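# Press the sprayer head fully onto the standing bottle

## Task

Seat the sprayer head on the bottle so it is pushed completely down over the tight-fitting neck, with the bottle still upright; the result only counts if the cap stays on without the robot holding it.

## Robot and tools

Robot: two 7-joint arms, left_arm and right_arm, each with a parallel gripper. Per arm, the joint order is always: waist, shoulder, upper arm roll, elbow, forearm roll, wrist pitch, wrist roll. Forearm roll is sign-flipped against the URDF in everything sent and reported, so a URDF range of a to b becomes -b to -a in your numbers. Stated ranges (rad, URDF signs): waist and upper arm roll, forearm roll, wrist roll -6.283 to 6.283; shoulder -2.059 to 2.094; elbow -0.192 to 3.927; wrist pitch -1.693 to 3.142. Real ends can differ by up to 0.010 rad.

World frame: origin on the table top midway between the arms, +z up, +x out across the table, left_arm on the +y side. The arm names do not match image sides. The gripper's fingers point along its own +z and part along its y. The reported end-effector point sits between the closed pads, roughly 2 cm short of the fingertips; closing pushes the tips about 10 mm further forward.

Row format (both movement tools): one flat list of 16 numbers, each in [-1, 1]: left_arm's 7 joint values then its opening, then right_arm's 7 joint values then its opening. Both arms are always included. Joint values are offsets, not poses: 1.0 equals 2.036 rad. Opening is absolute: +1 fully open, -1 closed.

execute_actions(actions): a list of actions; each action is up to 15 rows, one per 1/30 s step; a short action repeats its last row until 15 steps pass. Joint offsets in every row are measured from the joint angles when that action began (for a call's first action, the angles last reported), not from the previous row. If an action would push any joint more than 0.010 rad outward beyond its range, that action is rejected for both arms; a malformed action, or a first action failing that check, rejects the whole call. Requests past a real end are clipped there, and the result may say "joint sent to its limit" (absence of that line proves nothing). An empty list just returns state and images.

move(target, speed, blocking): target is one 16-number row; its offsets are taken from the Joint positions in the most recent result showing them. All joints follow paths that finish together, so hands trace curves; path time is clamped to 0.5-10 s. speed (rad/s, 0.01 to 2, default 0.5) caps the joint with the longest way to go. Moves ignore obstacles and the other arm; faster moves and targets set deeper past a contact hit and press harder. Finger openings are applied at the start. blocking=false returns after 0.5 s while motion continues; then only wait or stop are accepted until a result shows the move ended. The result adds a "move:" line: outcome (done, off_target, moving, held, fault), limits=held or limits=none (held means a check blocked some steps, after which the arm may surge), and each arm's joint furthest from target. To keep pressing as before, send the offsets from Joint positions to Joint targets.

wait(seconds): 0 to 10, arms hold their last command; a running move carries on and the wait ends early when it finishes. stop(): brakes a running move (needs stopping room; fingers keep moving). zoom_image(camera, region): region [x0, y0, x1, y1] in pixels of that camera's latest image, at most 504x504; cameras cam_head_left, cam_head_right, cam_high, cam_low, cam_left_wrist, cam_right_wrist, all 896x504. show_instructions(): shows the reference pages. finished_scene(scene): ends the current scene by its number, irreversibly, after the last command is held; its result tells whether the goal was met and gives the next task.

Results: the state line gives each gripper's position (m) and quaternion wxyz plus velocities in the world frame; the printed position drifts from truth at long reach. Joint positions and Joint velocities list each arm's 7 joints (rad, rad/s) then pad gap (m; 0.084 open). Joint targets show what joints are currently driven toward and can change on their own. grip_measured is the opening on the command scale. "joint command not followed" means a clearance check altered joint targets. Camera calibration (pinhole plus radial, OpenCV) may be a few degrees and millimetres off.

Controller limits: joint targets move at most 3.14 rad/s with a 0.16 s ramp; each step's target stays within 0.623 rad of the measured angle; if targets would move a hand over 70 mm from where it is, they are scaled back. So big offsets can need several actions, and an unfinished motion may need recommanding.

Gripping: to hold, command an opening well below grip_measured; lower squeezes harder (about 24 N per pad max, objects up to about 6 cm). Sending back grip_measured still squeezes lightly. Fast closes can overshoot.

Avoid: knocking anything off the table, tipping the bottle, dropping the sprayer, arms colliding or pushing each other, and hard slams. Contact torque at a joint's load limit (waist, shoulder 44.5; upper arm roll, elbow, forearm roll 26.7; wrist pitch, wrist roll 17.8 N m, held weight included) stops that arm, backs it off, holds 10 s and drops the rest of the call. Holding loads heats motors: MOTOR HOT from 65 °C, and at 80 °C an OVER-TEMPERATURE FAULT brakes that arm until it cools. Loose objects may occasionally get nudged. The robot holds its last command while you think, so quick, smooth, low-effort motion is preferred.

Each tool is called after ">>>" by a JSON object that holds its "fn" and its "kwargs".

Reference images:

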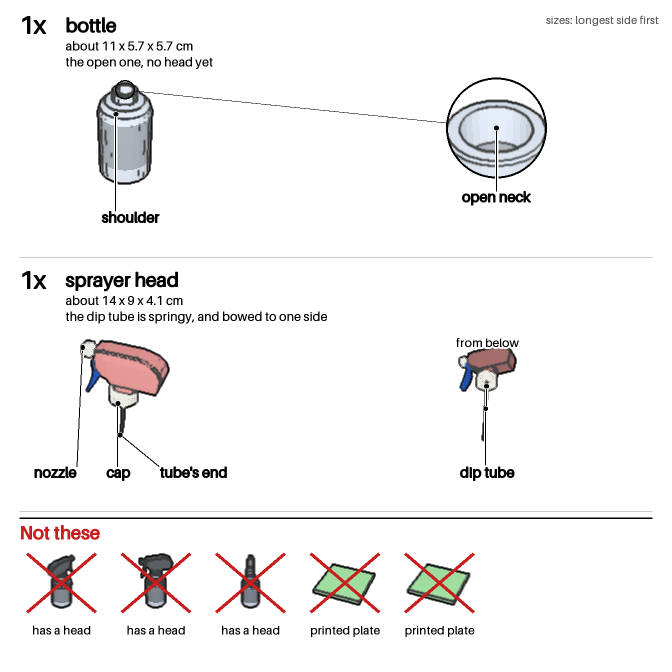

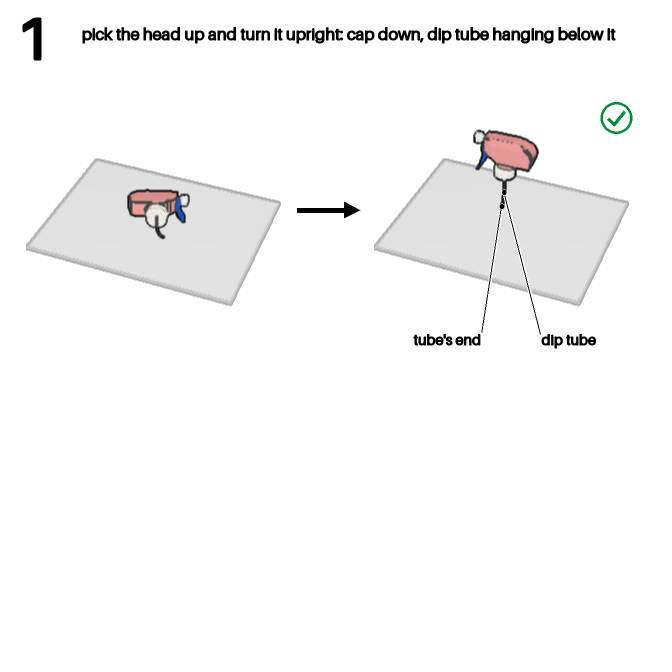

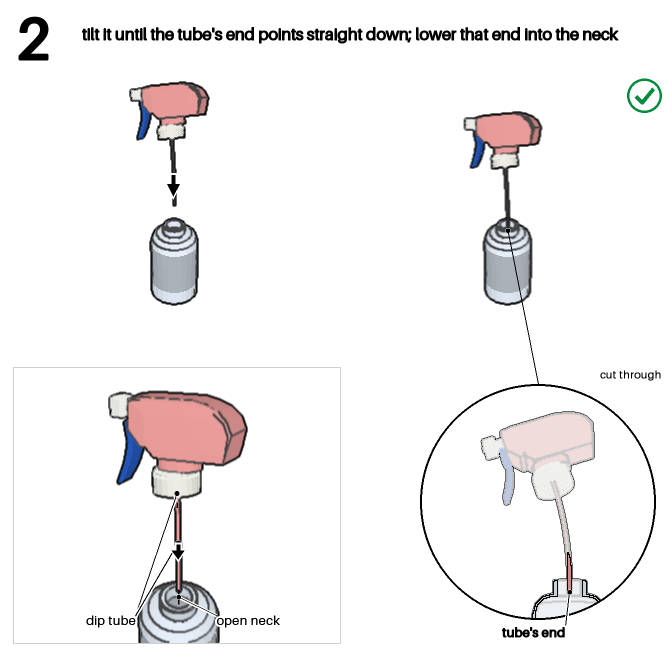

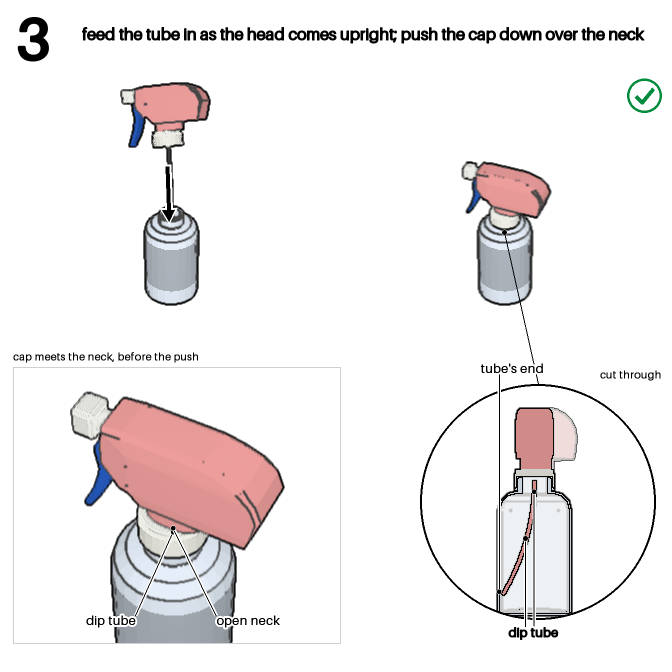

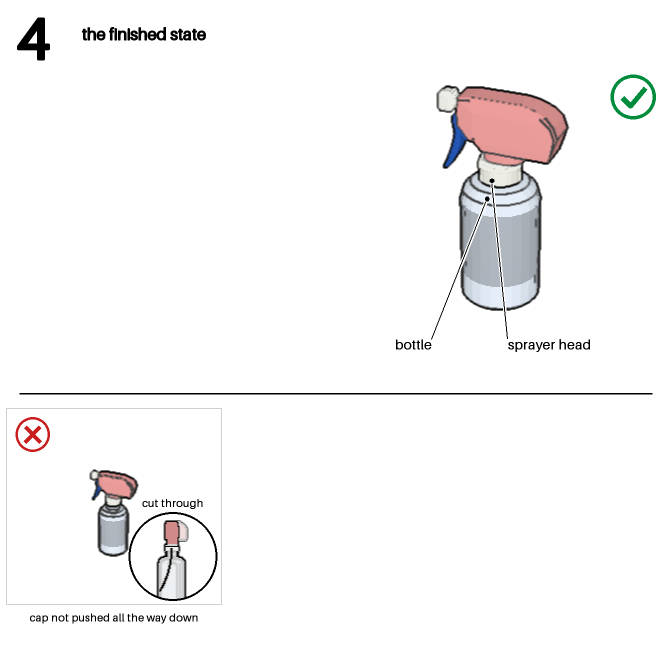

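## Session

>>> {"fn": "execute_actions", "kwargs": {"actions": []}}

Scene clock: 0.00 s.
left_arm: end_effector_position=(+0.1868, -0.1864, +0.3135) grip_measured=+1.00 end_effector_quat_wxyz=(+0.568, +0.690, +0.161, +0.419) end_effector_velocity=(-0.000, -0.000, +0.001) end_effector_angular_velocity=(-0.001, -0.000, -0.001) | right_arm: end_effector_position=(+0.6651, -0.5148, +0.3563) grip_measured=+1.00 end_effector_quat_wxyz=(+0.312, -0.454, +0.741, -0.384) end_effector_velocity=(+0.000, +0.001, -0.000) end_effector_angular_velocity=(+0.001, -0.000, +0.001)
Joint names: [waist, shoulder, upper arm roll, elbow, forearm roll, wrist pitch, wrist roll]
Joint positions: left_arm=[-0.92   0.741 -0.808  1.213  0.791 -1.532 -0.363  0.084] | right_arm=[ 0.341  0.373 -0.479  1.379 -0.246  0.018  1.651  0.084]
Joint velocities: left_arm=[-0.001 -0.001  0.     0.    -0.     0.    -0.    -0.   ] | right_arm=[-0.     0.     0.001  0.    -0.     0.     0.     0.   ]
Joint targets: left_arm=[-0.920 0.741 -0.808 1.213 0.791 -1.532 -0.363] | right_arm=[0.341 0.373 -0.479 1.379 -0.246 0.018 1.651]

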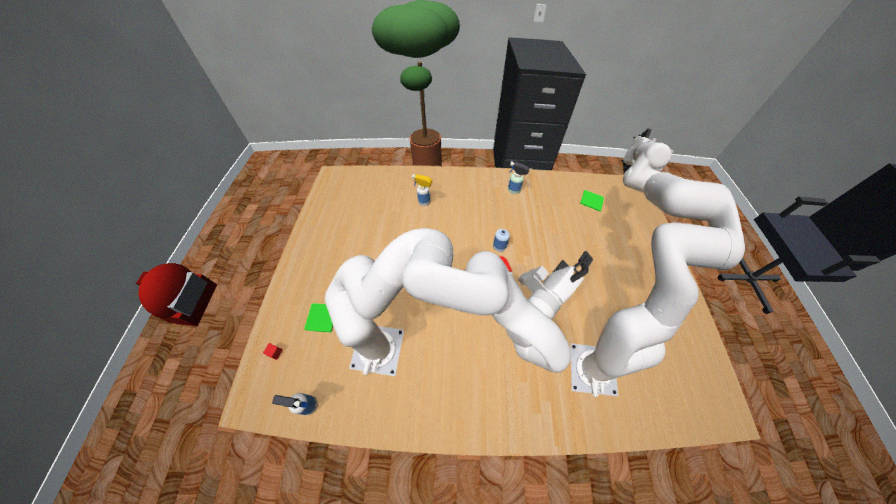

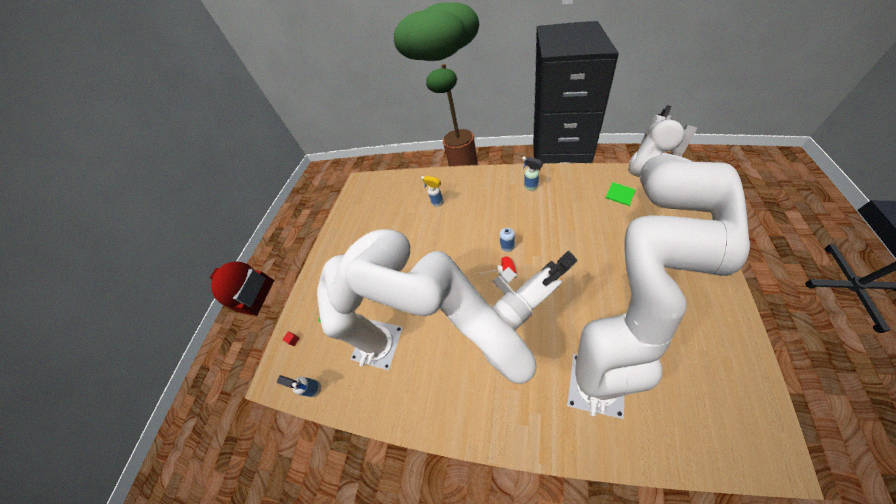

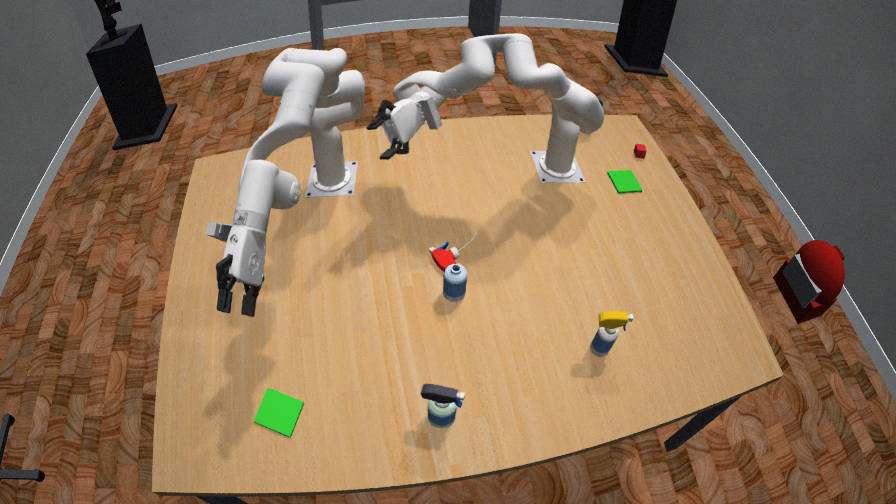

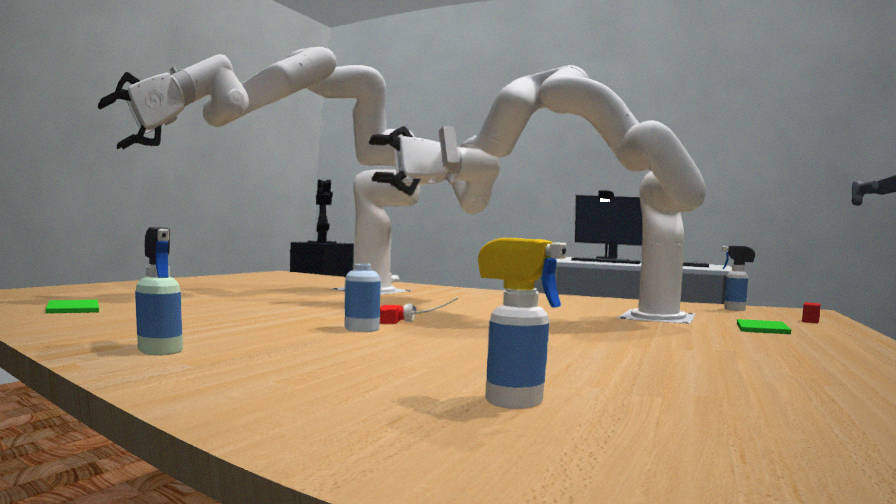

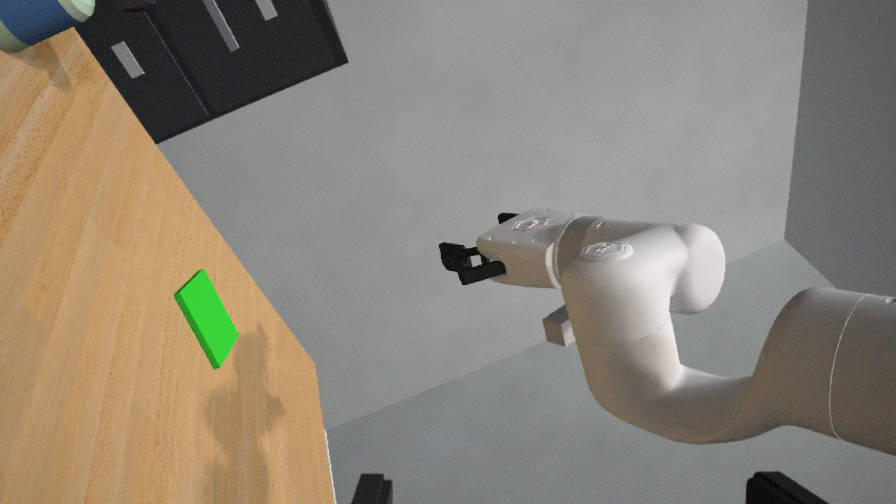

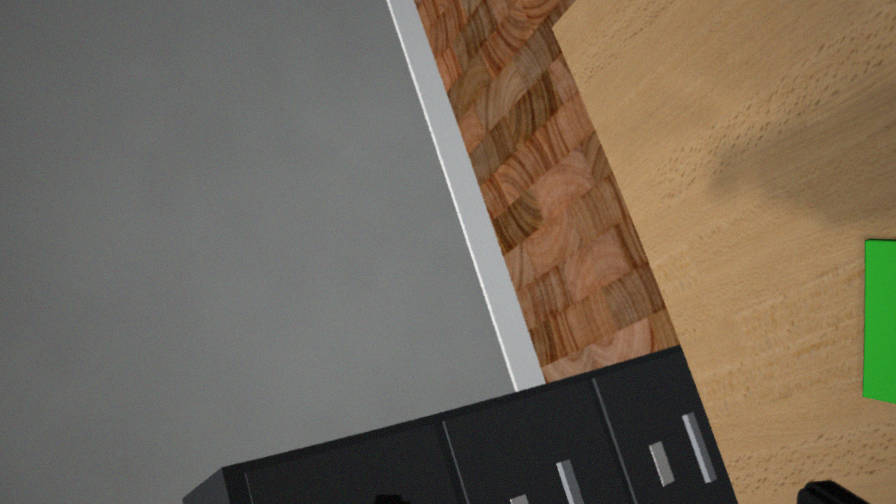

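>>> {"fn": "move", "kwargs": {"target": [0.8,-0.3,0.2,0,0,0,0,1,0,-0.134,0.235,-0.186,0.121,0.433,-0.5,1], "speed": 0.8}}

>>> {"fn": "move", "kwargs": {"target": [0,0,0,0,0,0,0,1,0.2,0,0,0,0,0,0,1]}}

>>> {"fn": "zoom_image", "kwargs": {"camera": "cam_high", "region": [390,200,530,310]}}

Scene clock: 4.13 s.
left_arm: end_effector_position=(+0.3947, +0.7017, +0.6422) grip_measured=+1.00 end_effector_quat_wxyz=(-0.020, +0.110, +0.451, +0.886) end_effector_velocity=(-0.002, +0.003, +0.000) end_effector_angular_velocity=(-0.001, -0.001, +0.007) | right_arm: end_effector_position=(+0.4169, -0.2385, +0.1496) grip_measured=+1.00 end_effector_quat_wxyz=(-0.000, +0.977, -0.211, +0.000) end_effector_velocity=(+0.000, +0.000, +0.000) end_effector_angular_velocity=(+0.000, -0.001, +0.000)
Joint names: [waist, shoulder, upper arm roll, elbow, forearm roll, wrist pitch, wrist roll]
Joint positions: left_arm=[ 0.708  0.131 -0.401  1.213  0.791 -1.532 -0.363  0.084] | right_arm=[ 0.341  0.101 -0.001  1.001 -0.     0.899  0.633  0.084]
Joint velocities: left_arm=[ 0.005 -0.001  0.002  0.001  0.001  0.001 -0.     0.   ] | right_arm=[-0.     0.     0.001  0.    -0.    -0.001  0.     0.   ]
Joint targets: left_arm=[0.708 0.130 -0.401 1.213 0.791 -1.532 -0.363] | right_arm=[0.341 0.101 -0.001 1.001 -0.000 0.899 0.633]
move: done; limits=none; left_arm: farthest joint: the waist, 0.001 radians from its target (1.629 radians at the start); right_arm: farthest joint: the waist, 0.000 radians from its target (0.000 radians at the start)
camera_calibration (this result's frames):
cam_left_wrist: T_world_to_cam=[[0.117381, -0.616946, 0.778202, -0.083309], [0.979018, -0.0595468, -0.194879, -0.154193], [0.16657, 0.784749, 0.597012, -0.866801], [0, 0, 0, 1]] pos_world=[0.30512, 0.619643, 0.552272]
cam_right_wrist: T_world_to_cam=[[-0.423787, -0.905761, -0.00126434, -0.00804179], [-0.905758, 0.423782, 0.00329825, 0.540761], [-0.00245162, 0.00254294, -0.999994, 0.280644], [0, 0, 0, 1]] pos_world=[0.487079, -0.237162, 0.278848]

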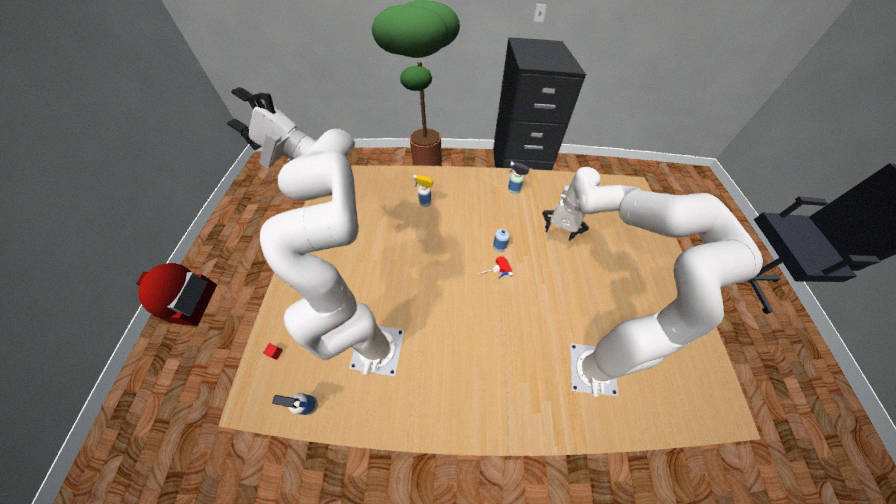

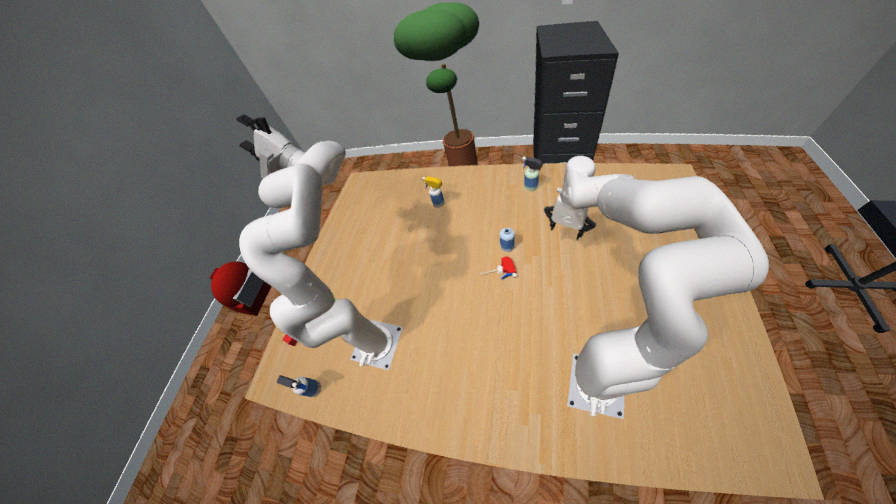

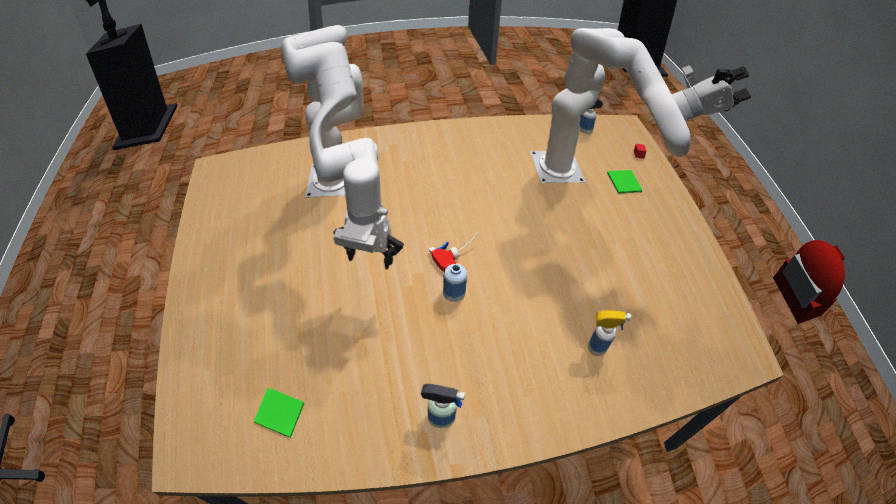

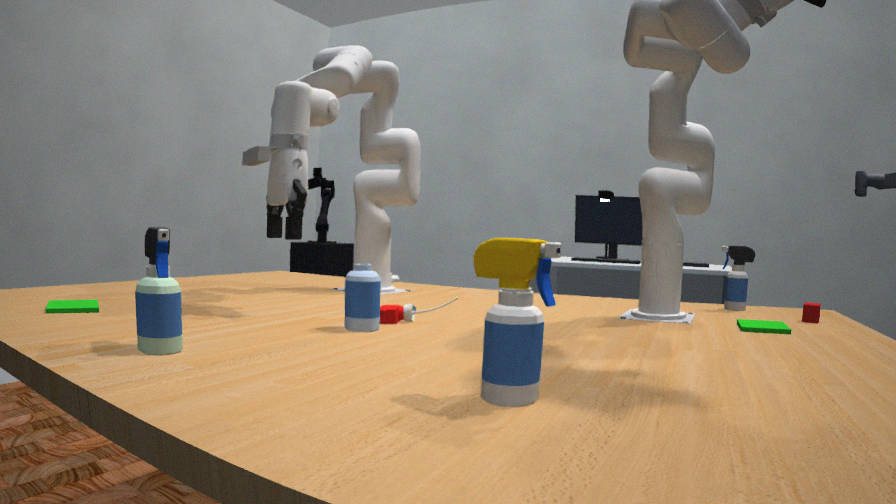

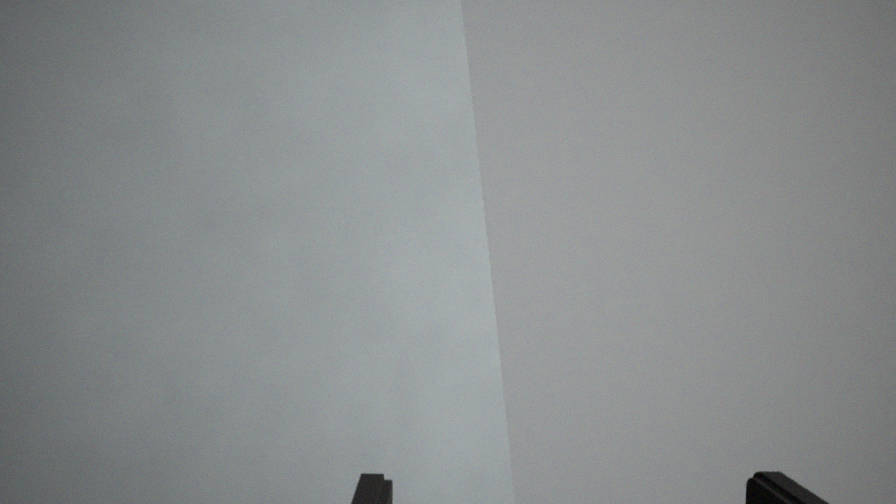

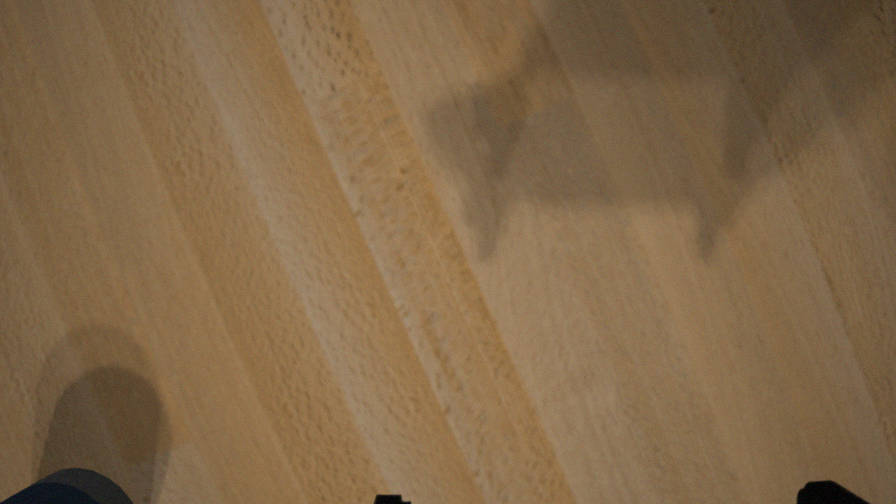

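Scene clock: 5.60 s.
left_arm: end_effector_position=(+0.3947, +0.7017, +0.6422) grip_measured=+1.00 end_effector_quat_wxyz=(-0.020, +0.110, +0.451, +0.886) end_effector_velocity=(-0.000, +0.000, +0.000) end_effector_angular_velocity=(+0.000, -0.000, +0.001) | right_arm: end_effector_position=(+0.3405, -0.0631, +0.1496) grip_measured=+1.00 end_effector_quat_wxyz=(-0.000, +1.000, -0.009, +0.000) end_effector_velocity=(-0.001, +0.002, +0.000) end_effector_angular_velocity=(+0.000, -0.001, +0.004)
Joint names: [waist, shoulder, upper arm roll, elbow, forearm roll, wrist pitch, wrist roll]
Joint positions: left_arm=[ 0.708  0.131 -0.401  1.213  0.791 -1.532 -0.363  0.084] | right_arm=[ 0.748  0.101 -0.001  1.001 -0.     0.899  0.633  0.084]
Joint velocities: left_arm=[ 0.001 -0.    -0.     0.    -0.    -0.     0.     0.   ] | right_arm=[ 0.004  0.     0.     0.     0.    -0.     0.    -0.   ]
Joint targets: left_arm=[0.708 0.131 -0.401 1.213 0.791 -1.532 -0.363] | right_arm=[0.748 0.101 -0.001 1.001 -0.000 0.899 0.633]
move: done; limits=none; left_arm: farthest joint: the waist, 0.000 radians from its target (0.000 radians at the start); right_arm: farthest joint: the waist, 0.000 radians from its target (0.407 radians at the start)
camera_calibration (this result's frames):
cam_left_wrist: T_world_to_cam=[[0.117381, -0.616946, 0.778202, -0.0833088], [0.979018, -0.0595467, -0.194879, -0.154193], [0.166569, 0.784749, 0.597012, -0.866801], [0, 0, 0, 1]] pos_world=[0.30512, 0.619643, 0.552273]
cam_right_wrist: T_world_to_cam=[[-0.0313253, -0.999508, -0.00123158, -0.0210579], [-0.999504, 0.0313211, 0.00327754, 0.40436], [-0.00323735, 0.00133364, -0.999994, 0.280202], [0, 0, 0, 1]] pos_world=[0.404407, -0.0340862, 0.278849]

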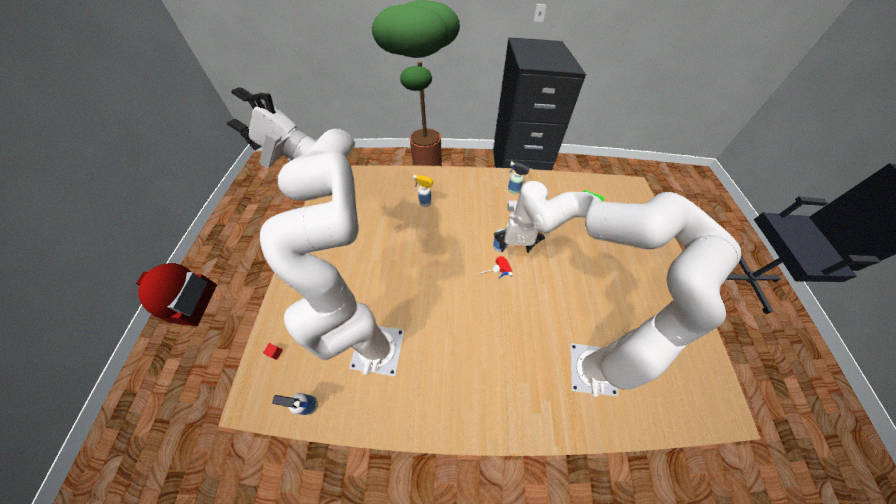

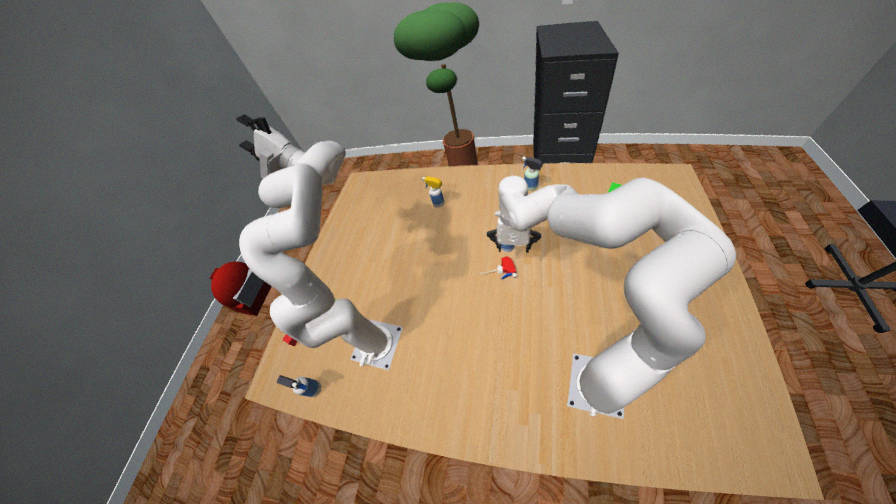

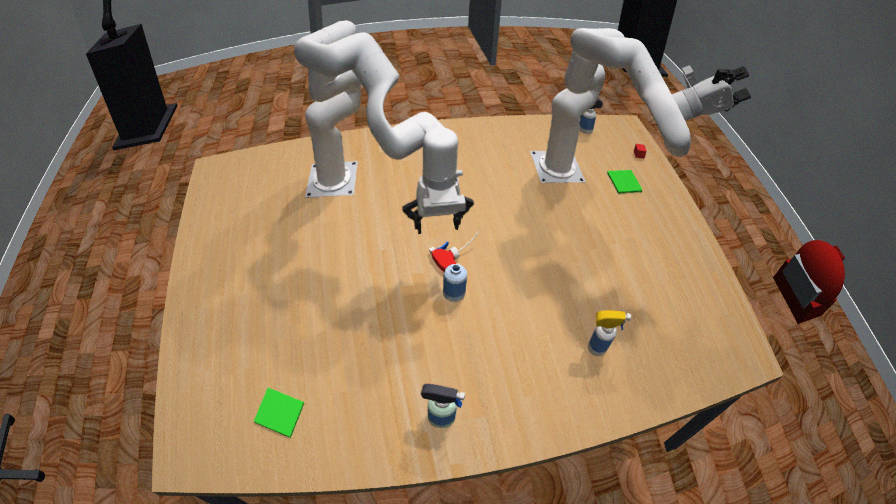

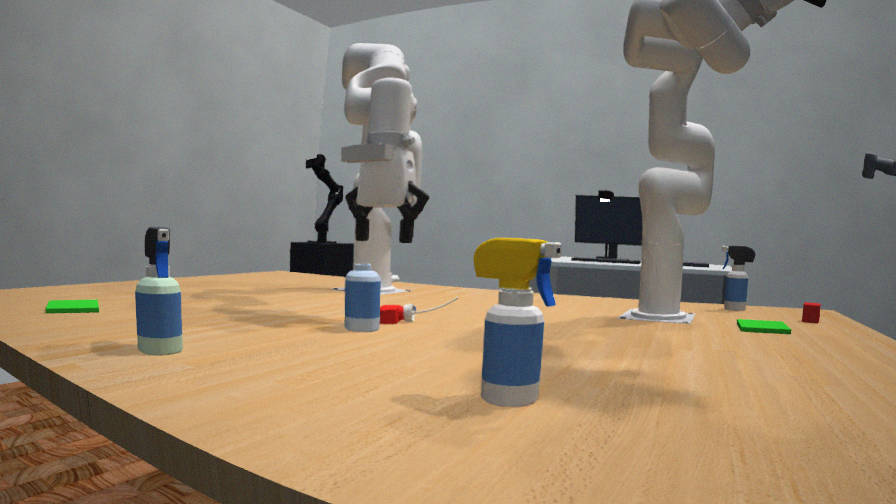

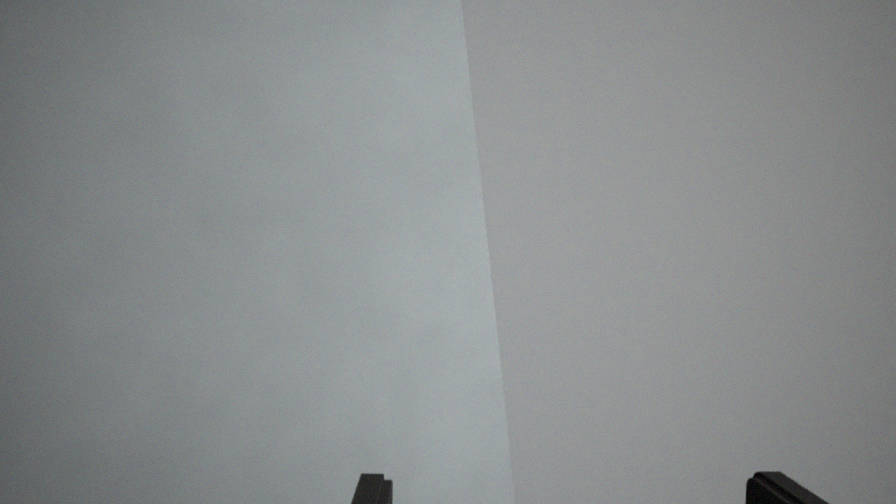

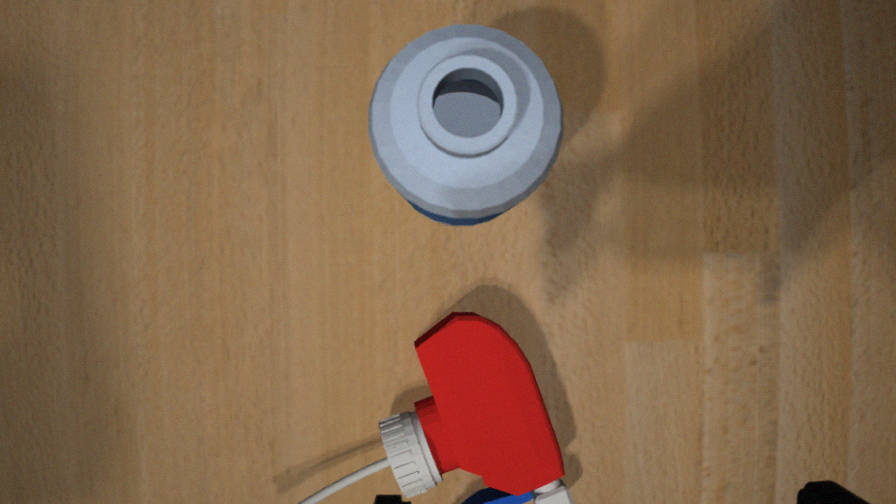

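Region (390, 200, 530, 310) of cam_high's 896x504 image, scaled by 3.600, with more detail than that image has; it fills the top 396 rows of this view, and the rest is white.

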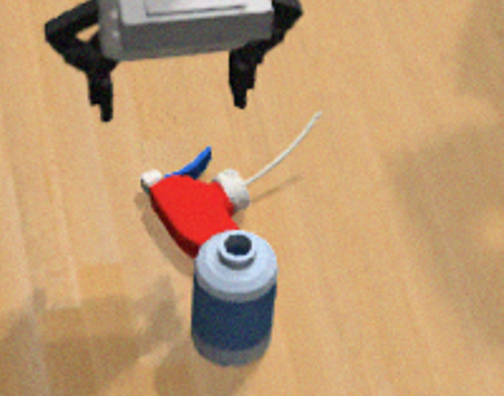

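>>> {"fn": "move", "kwargs": {"target": [0,0,0,0,0,0,0,1,0.05,0.087,0,0.0047,0,-0.082,0.6665,0.1], "speed": 0.8}}

>>> {"fn": "zoom_image", "kwargs": {"camera": "cam_high", "region": [390,200,530,310]}}

>>> {"fn": "zoom_image", "kwargs": {"camera": "cam_low", "region": [330,230,490,340]}}

Scene clock: 8.93 s.
left_arm: end_effector_position=(+0.3947, +0.7017, +0.6422) grip_measured=+1.00 end_effector_quat_wxyz=(-0.020, +0.110, +0.451, +0.886) end_effector_velocity=(+0.001, +0.000, -0.000) end_effector_angular_velocity=(-0.002, +0.001, -0.001) | right_arm: end_effector_position=(+0.3253, -0.0125, +0.0801) grip_measured=+0.09 end_effector_quat_wxyz=(-0.000, +0.804, -0.595, +0.000) end_effector_velocity=(-0.001, +0.000, -0.000) end_effector_angular_velocity=(-0.000, +0.001, -0.001)
Joint names: [waist, shoulder, upper arm roll, elbow, forearm roll, wrist pitch, wrist roll]
Joint positions: left_arm=[ 0.708  0.131 -0.401  1.213  0.791 -1.532 -0.363  0.084] | right_arm=[ 0.85   0.278 -0.001  1.01  -0.     0.732  1.989  0.048]
Joint velocities: left_arm=[-0.     0.    -0.    -0.     0.001  0.002 -0.     0.   ] | right_arm=[ 0.     0.001  0.001 -0.     0.    -0.     0.003  0.   ]
Joint targets: left_arm=[0.708 0.131 -0.401 1.213 0.791 -1.532 -0.363] | right_arm=[0.850 0.278 -0.001 1.010 -0.000 0.732 1.989]
move: done; limits=none; left_arm: farthest joint: the waist, 0.000 radians from its target (0.000 radians at the start); right_arm: farthest joint: the shoulder, 0.001 radians from its target (0.178 radians at the start)
camera_calibration (this result's frames):
cam_left_wrist: T_world_to_cam=[[0.117381, -0.616946, 0.778202, -0.0833087], [0.979018, -0.0595466, -0.194879, -0.154193], [0.166569, 0.784749, 0.597012, -0.866801], [0, 0, 0, 1]] pos_world=[0.30512, 0.619643, 0.552273]
cam_right_wrist: T_world_to_cam=[[-0.959763, -0.280809, -0.00116162, 0.339916], [-0.280811, 0.959755, 0.00383091, 0.1656], [0.0000391169, 0.00400297, -0.999992, 0.209569], [0, 0, 0, 1]] pos_world=[0.372733, -0.0643233, 0.209328]

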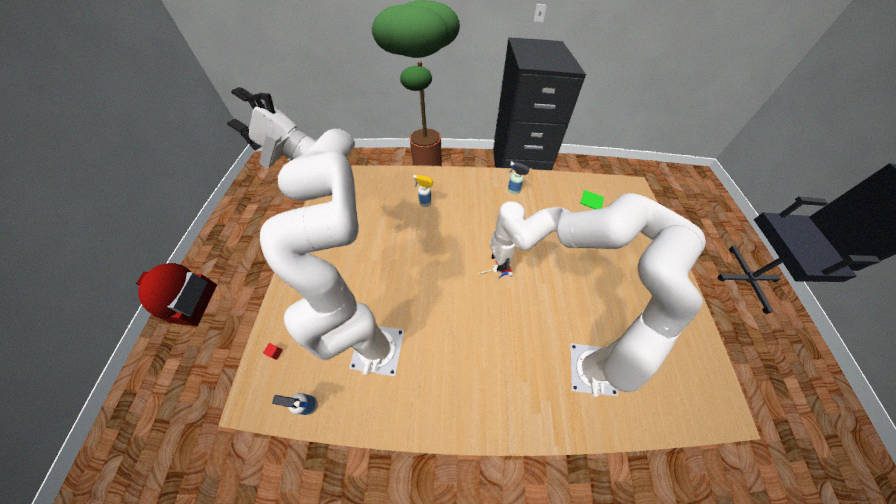

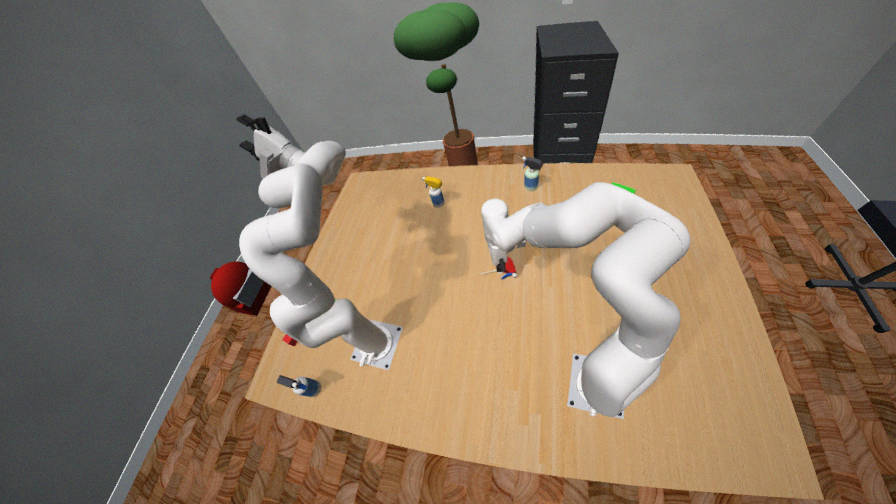

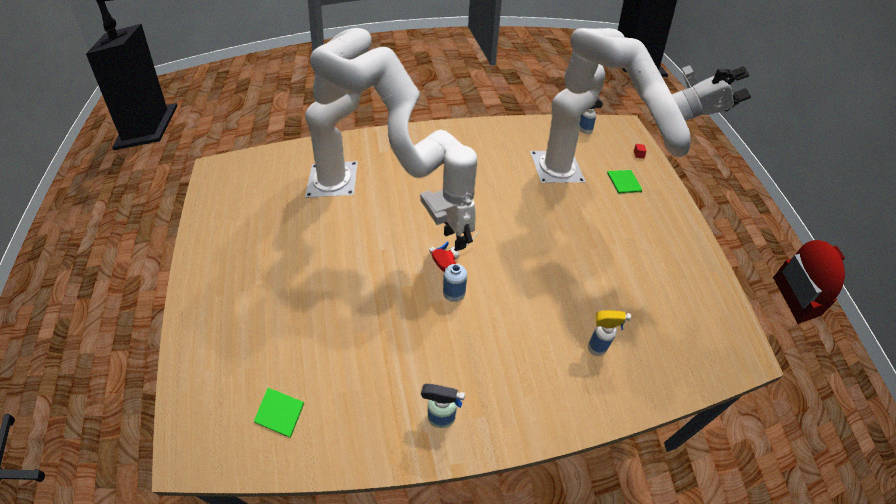

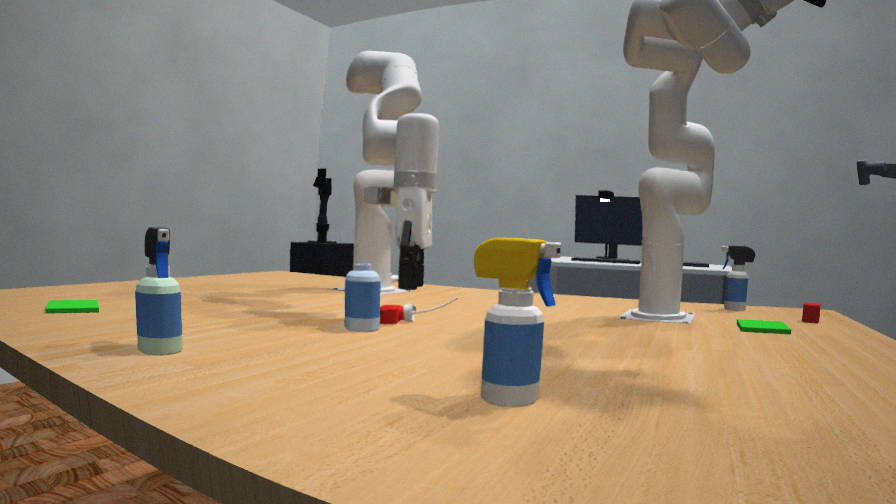

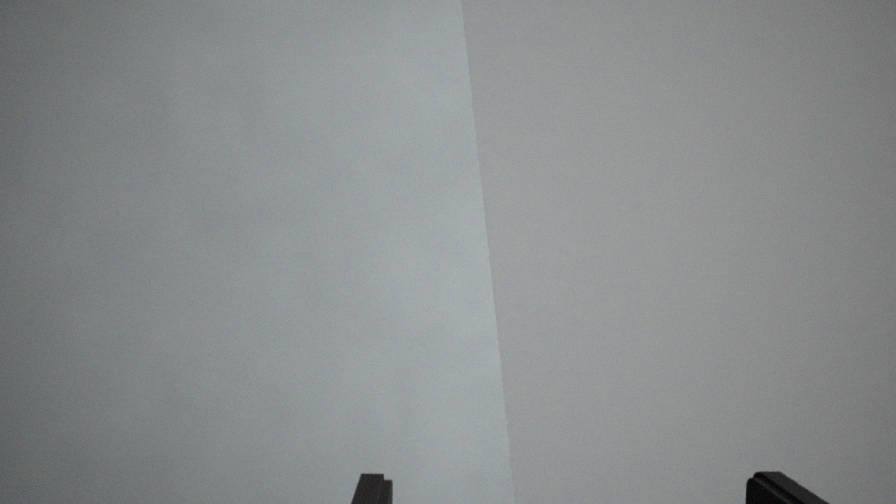

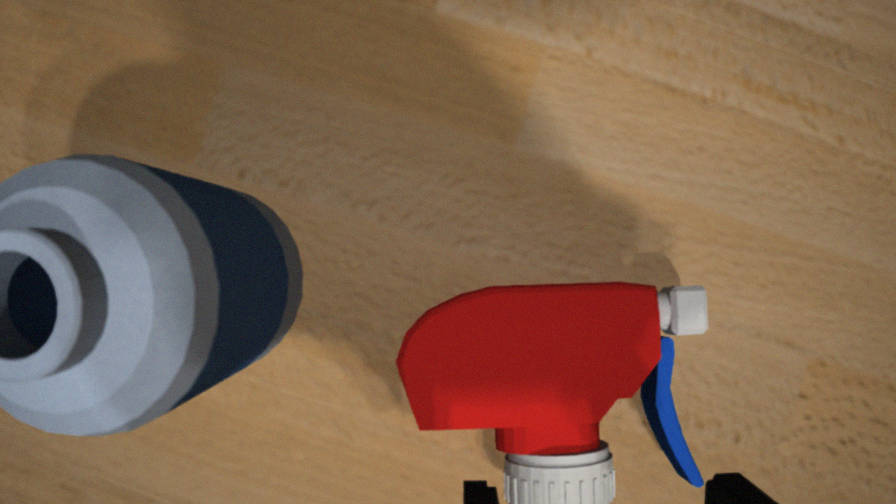

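Region (390, 200, 530, 310) of cam_high's 896x504 image, scaled by 3.600, with more detail than that image has; it fills the top 396 rows of this view, and the rest is white.

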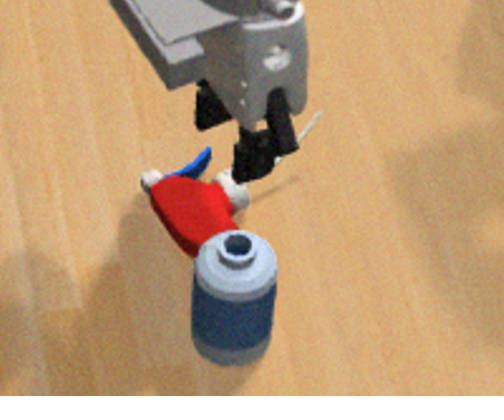

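Region (330, 230, 490, 340) of cam_low's 896x504 image, scaled by 3.150, with more detail than that image has; it fills the top 346 rows of this view, and the rest is white.

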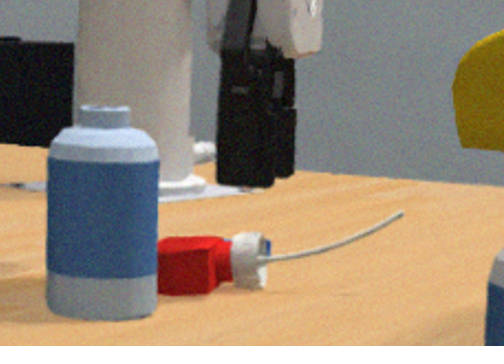

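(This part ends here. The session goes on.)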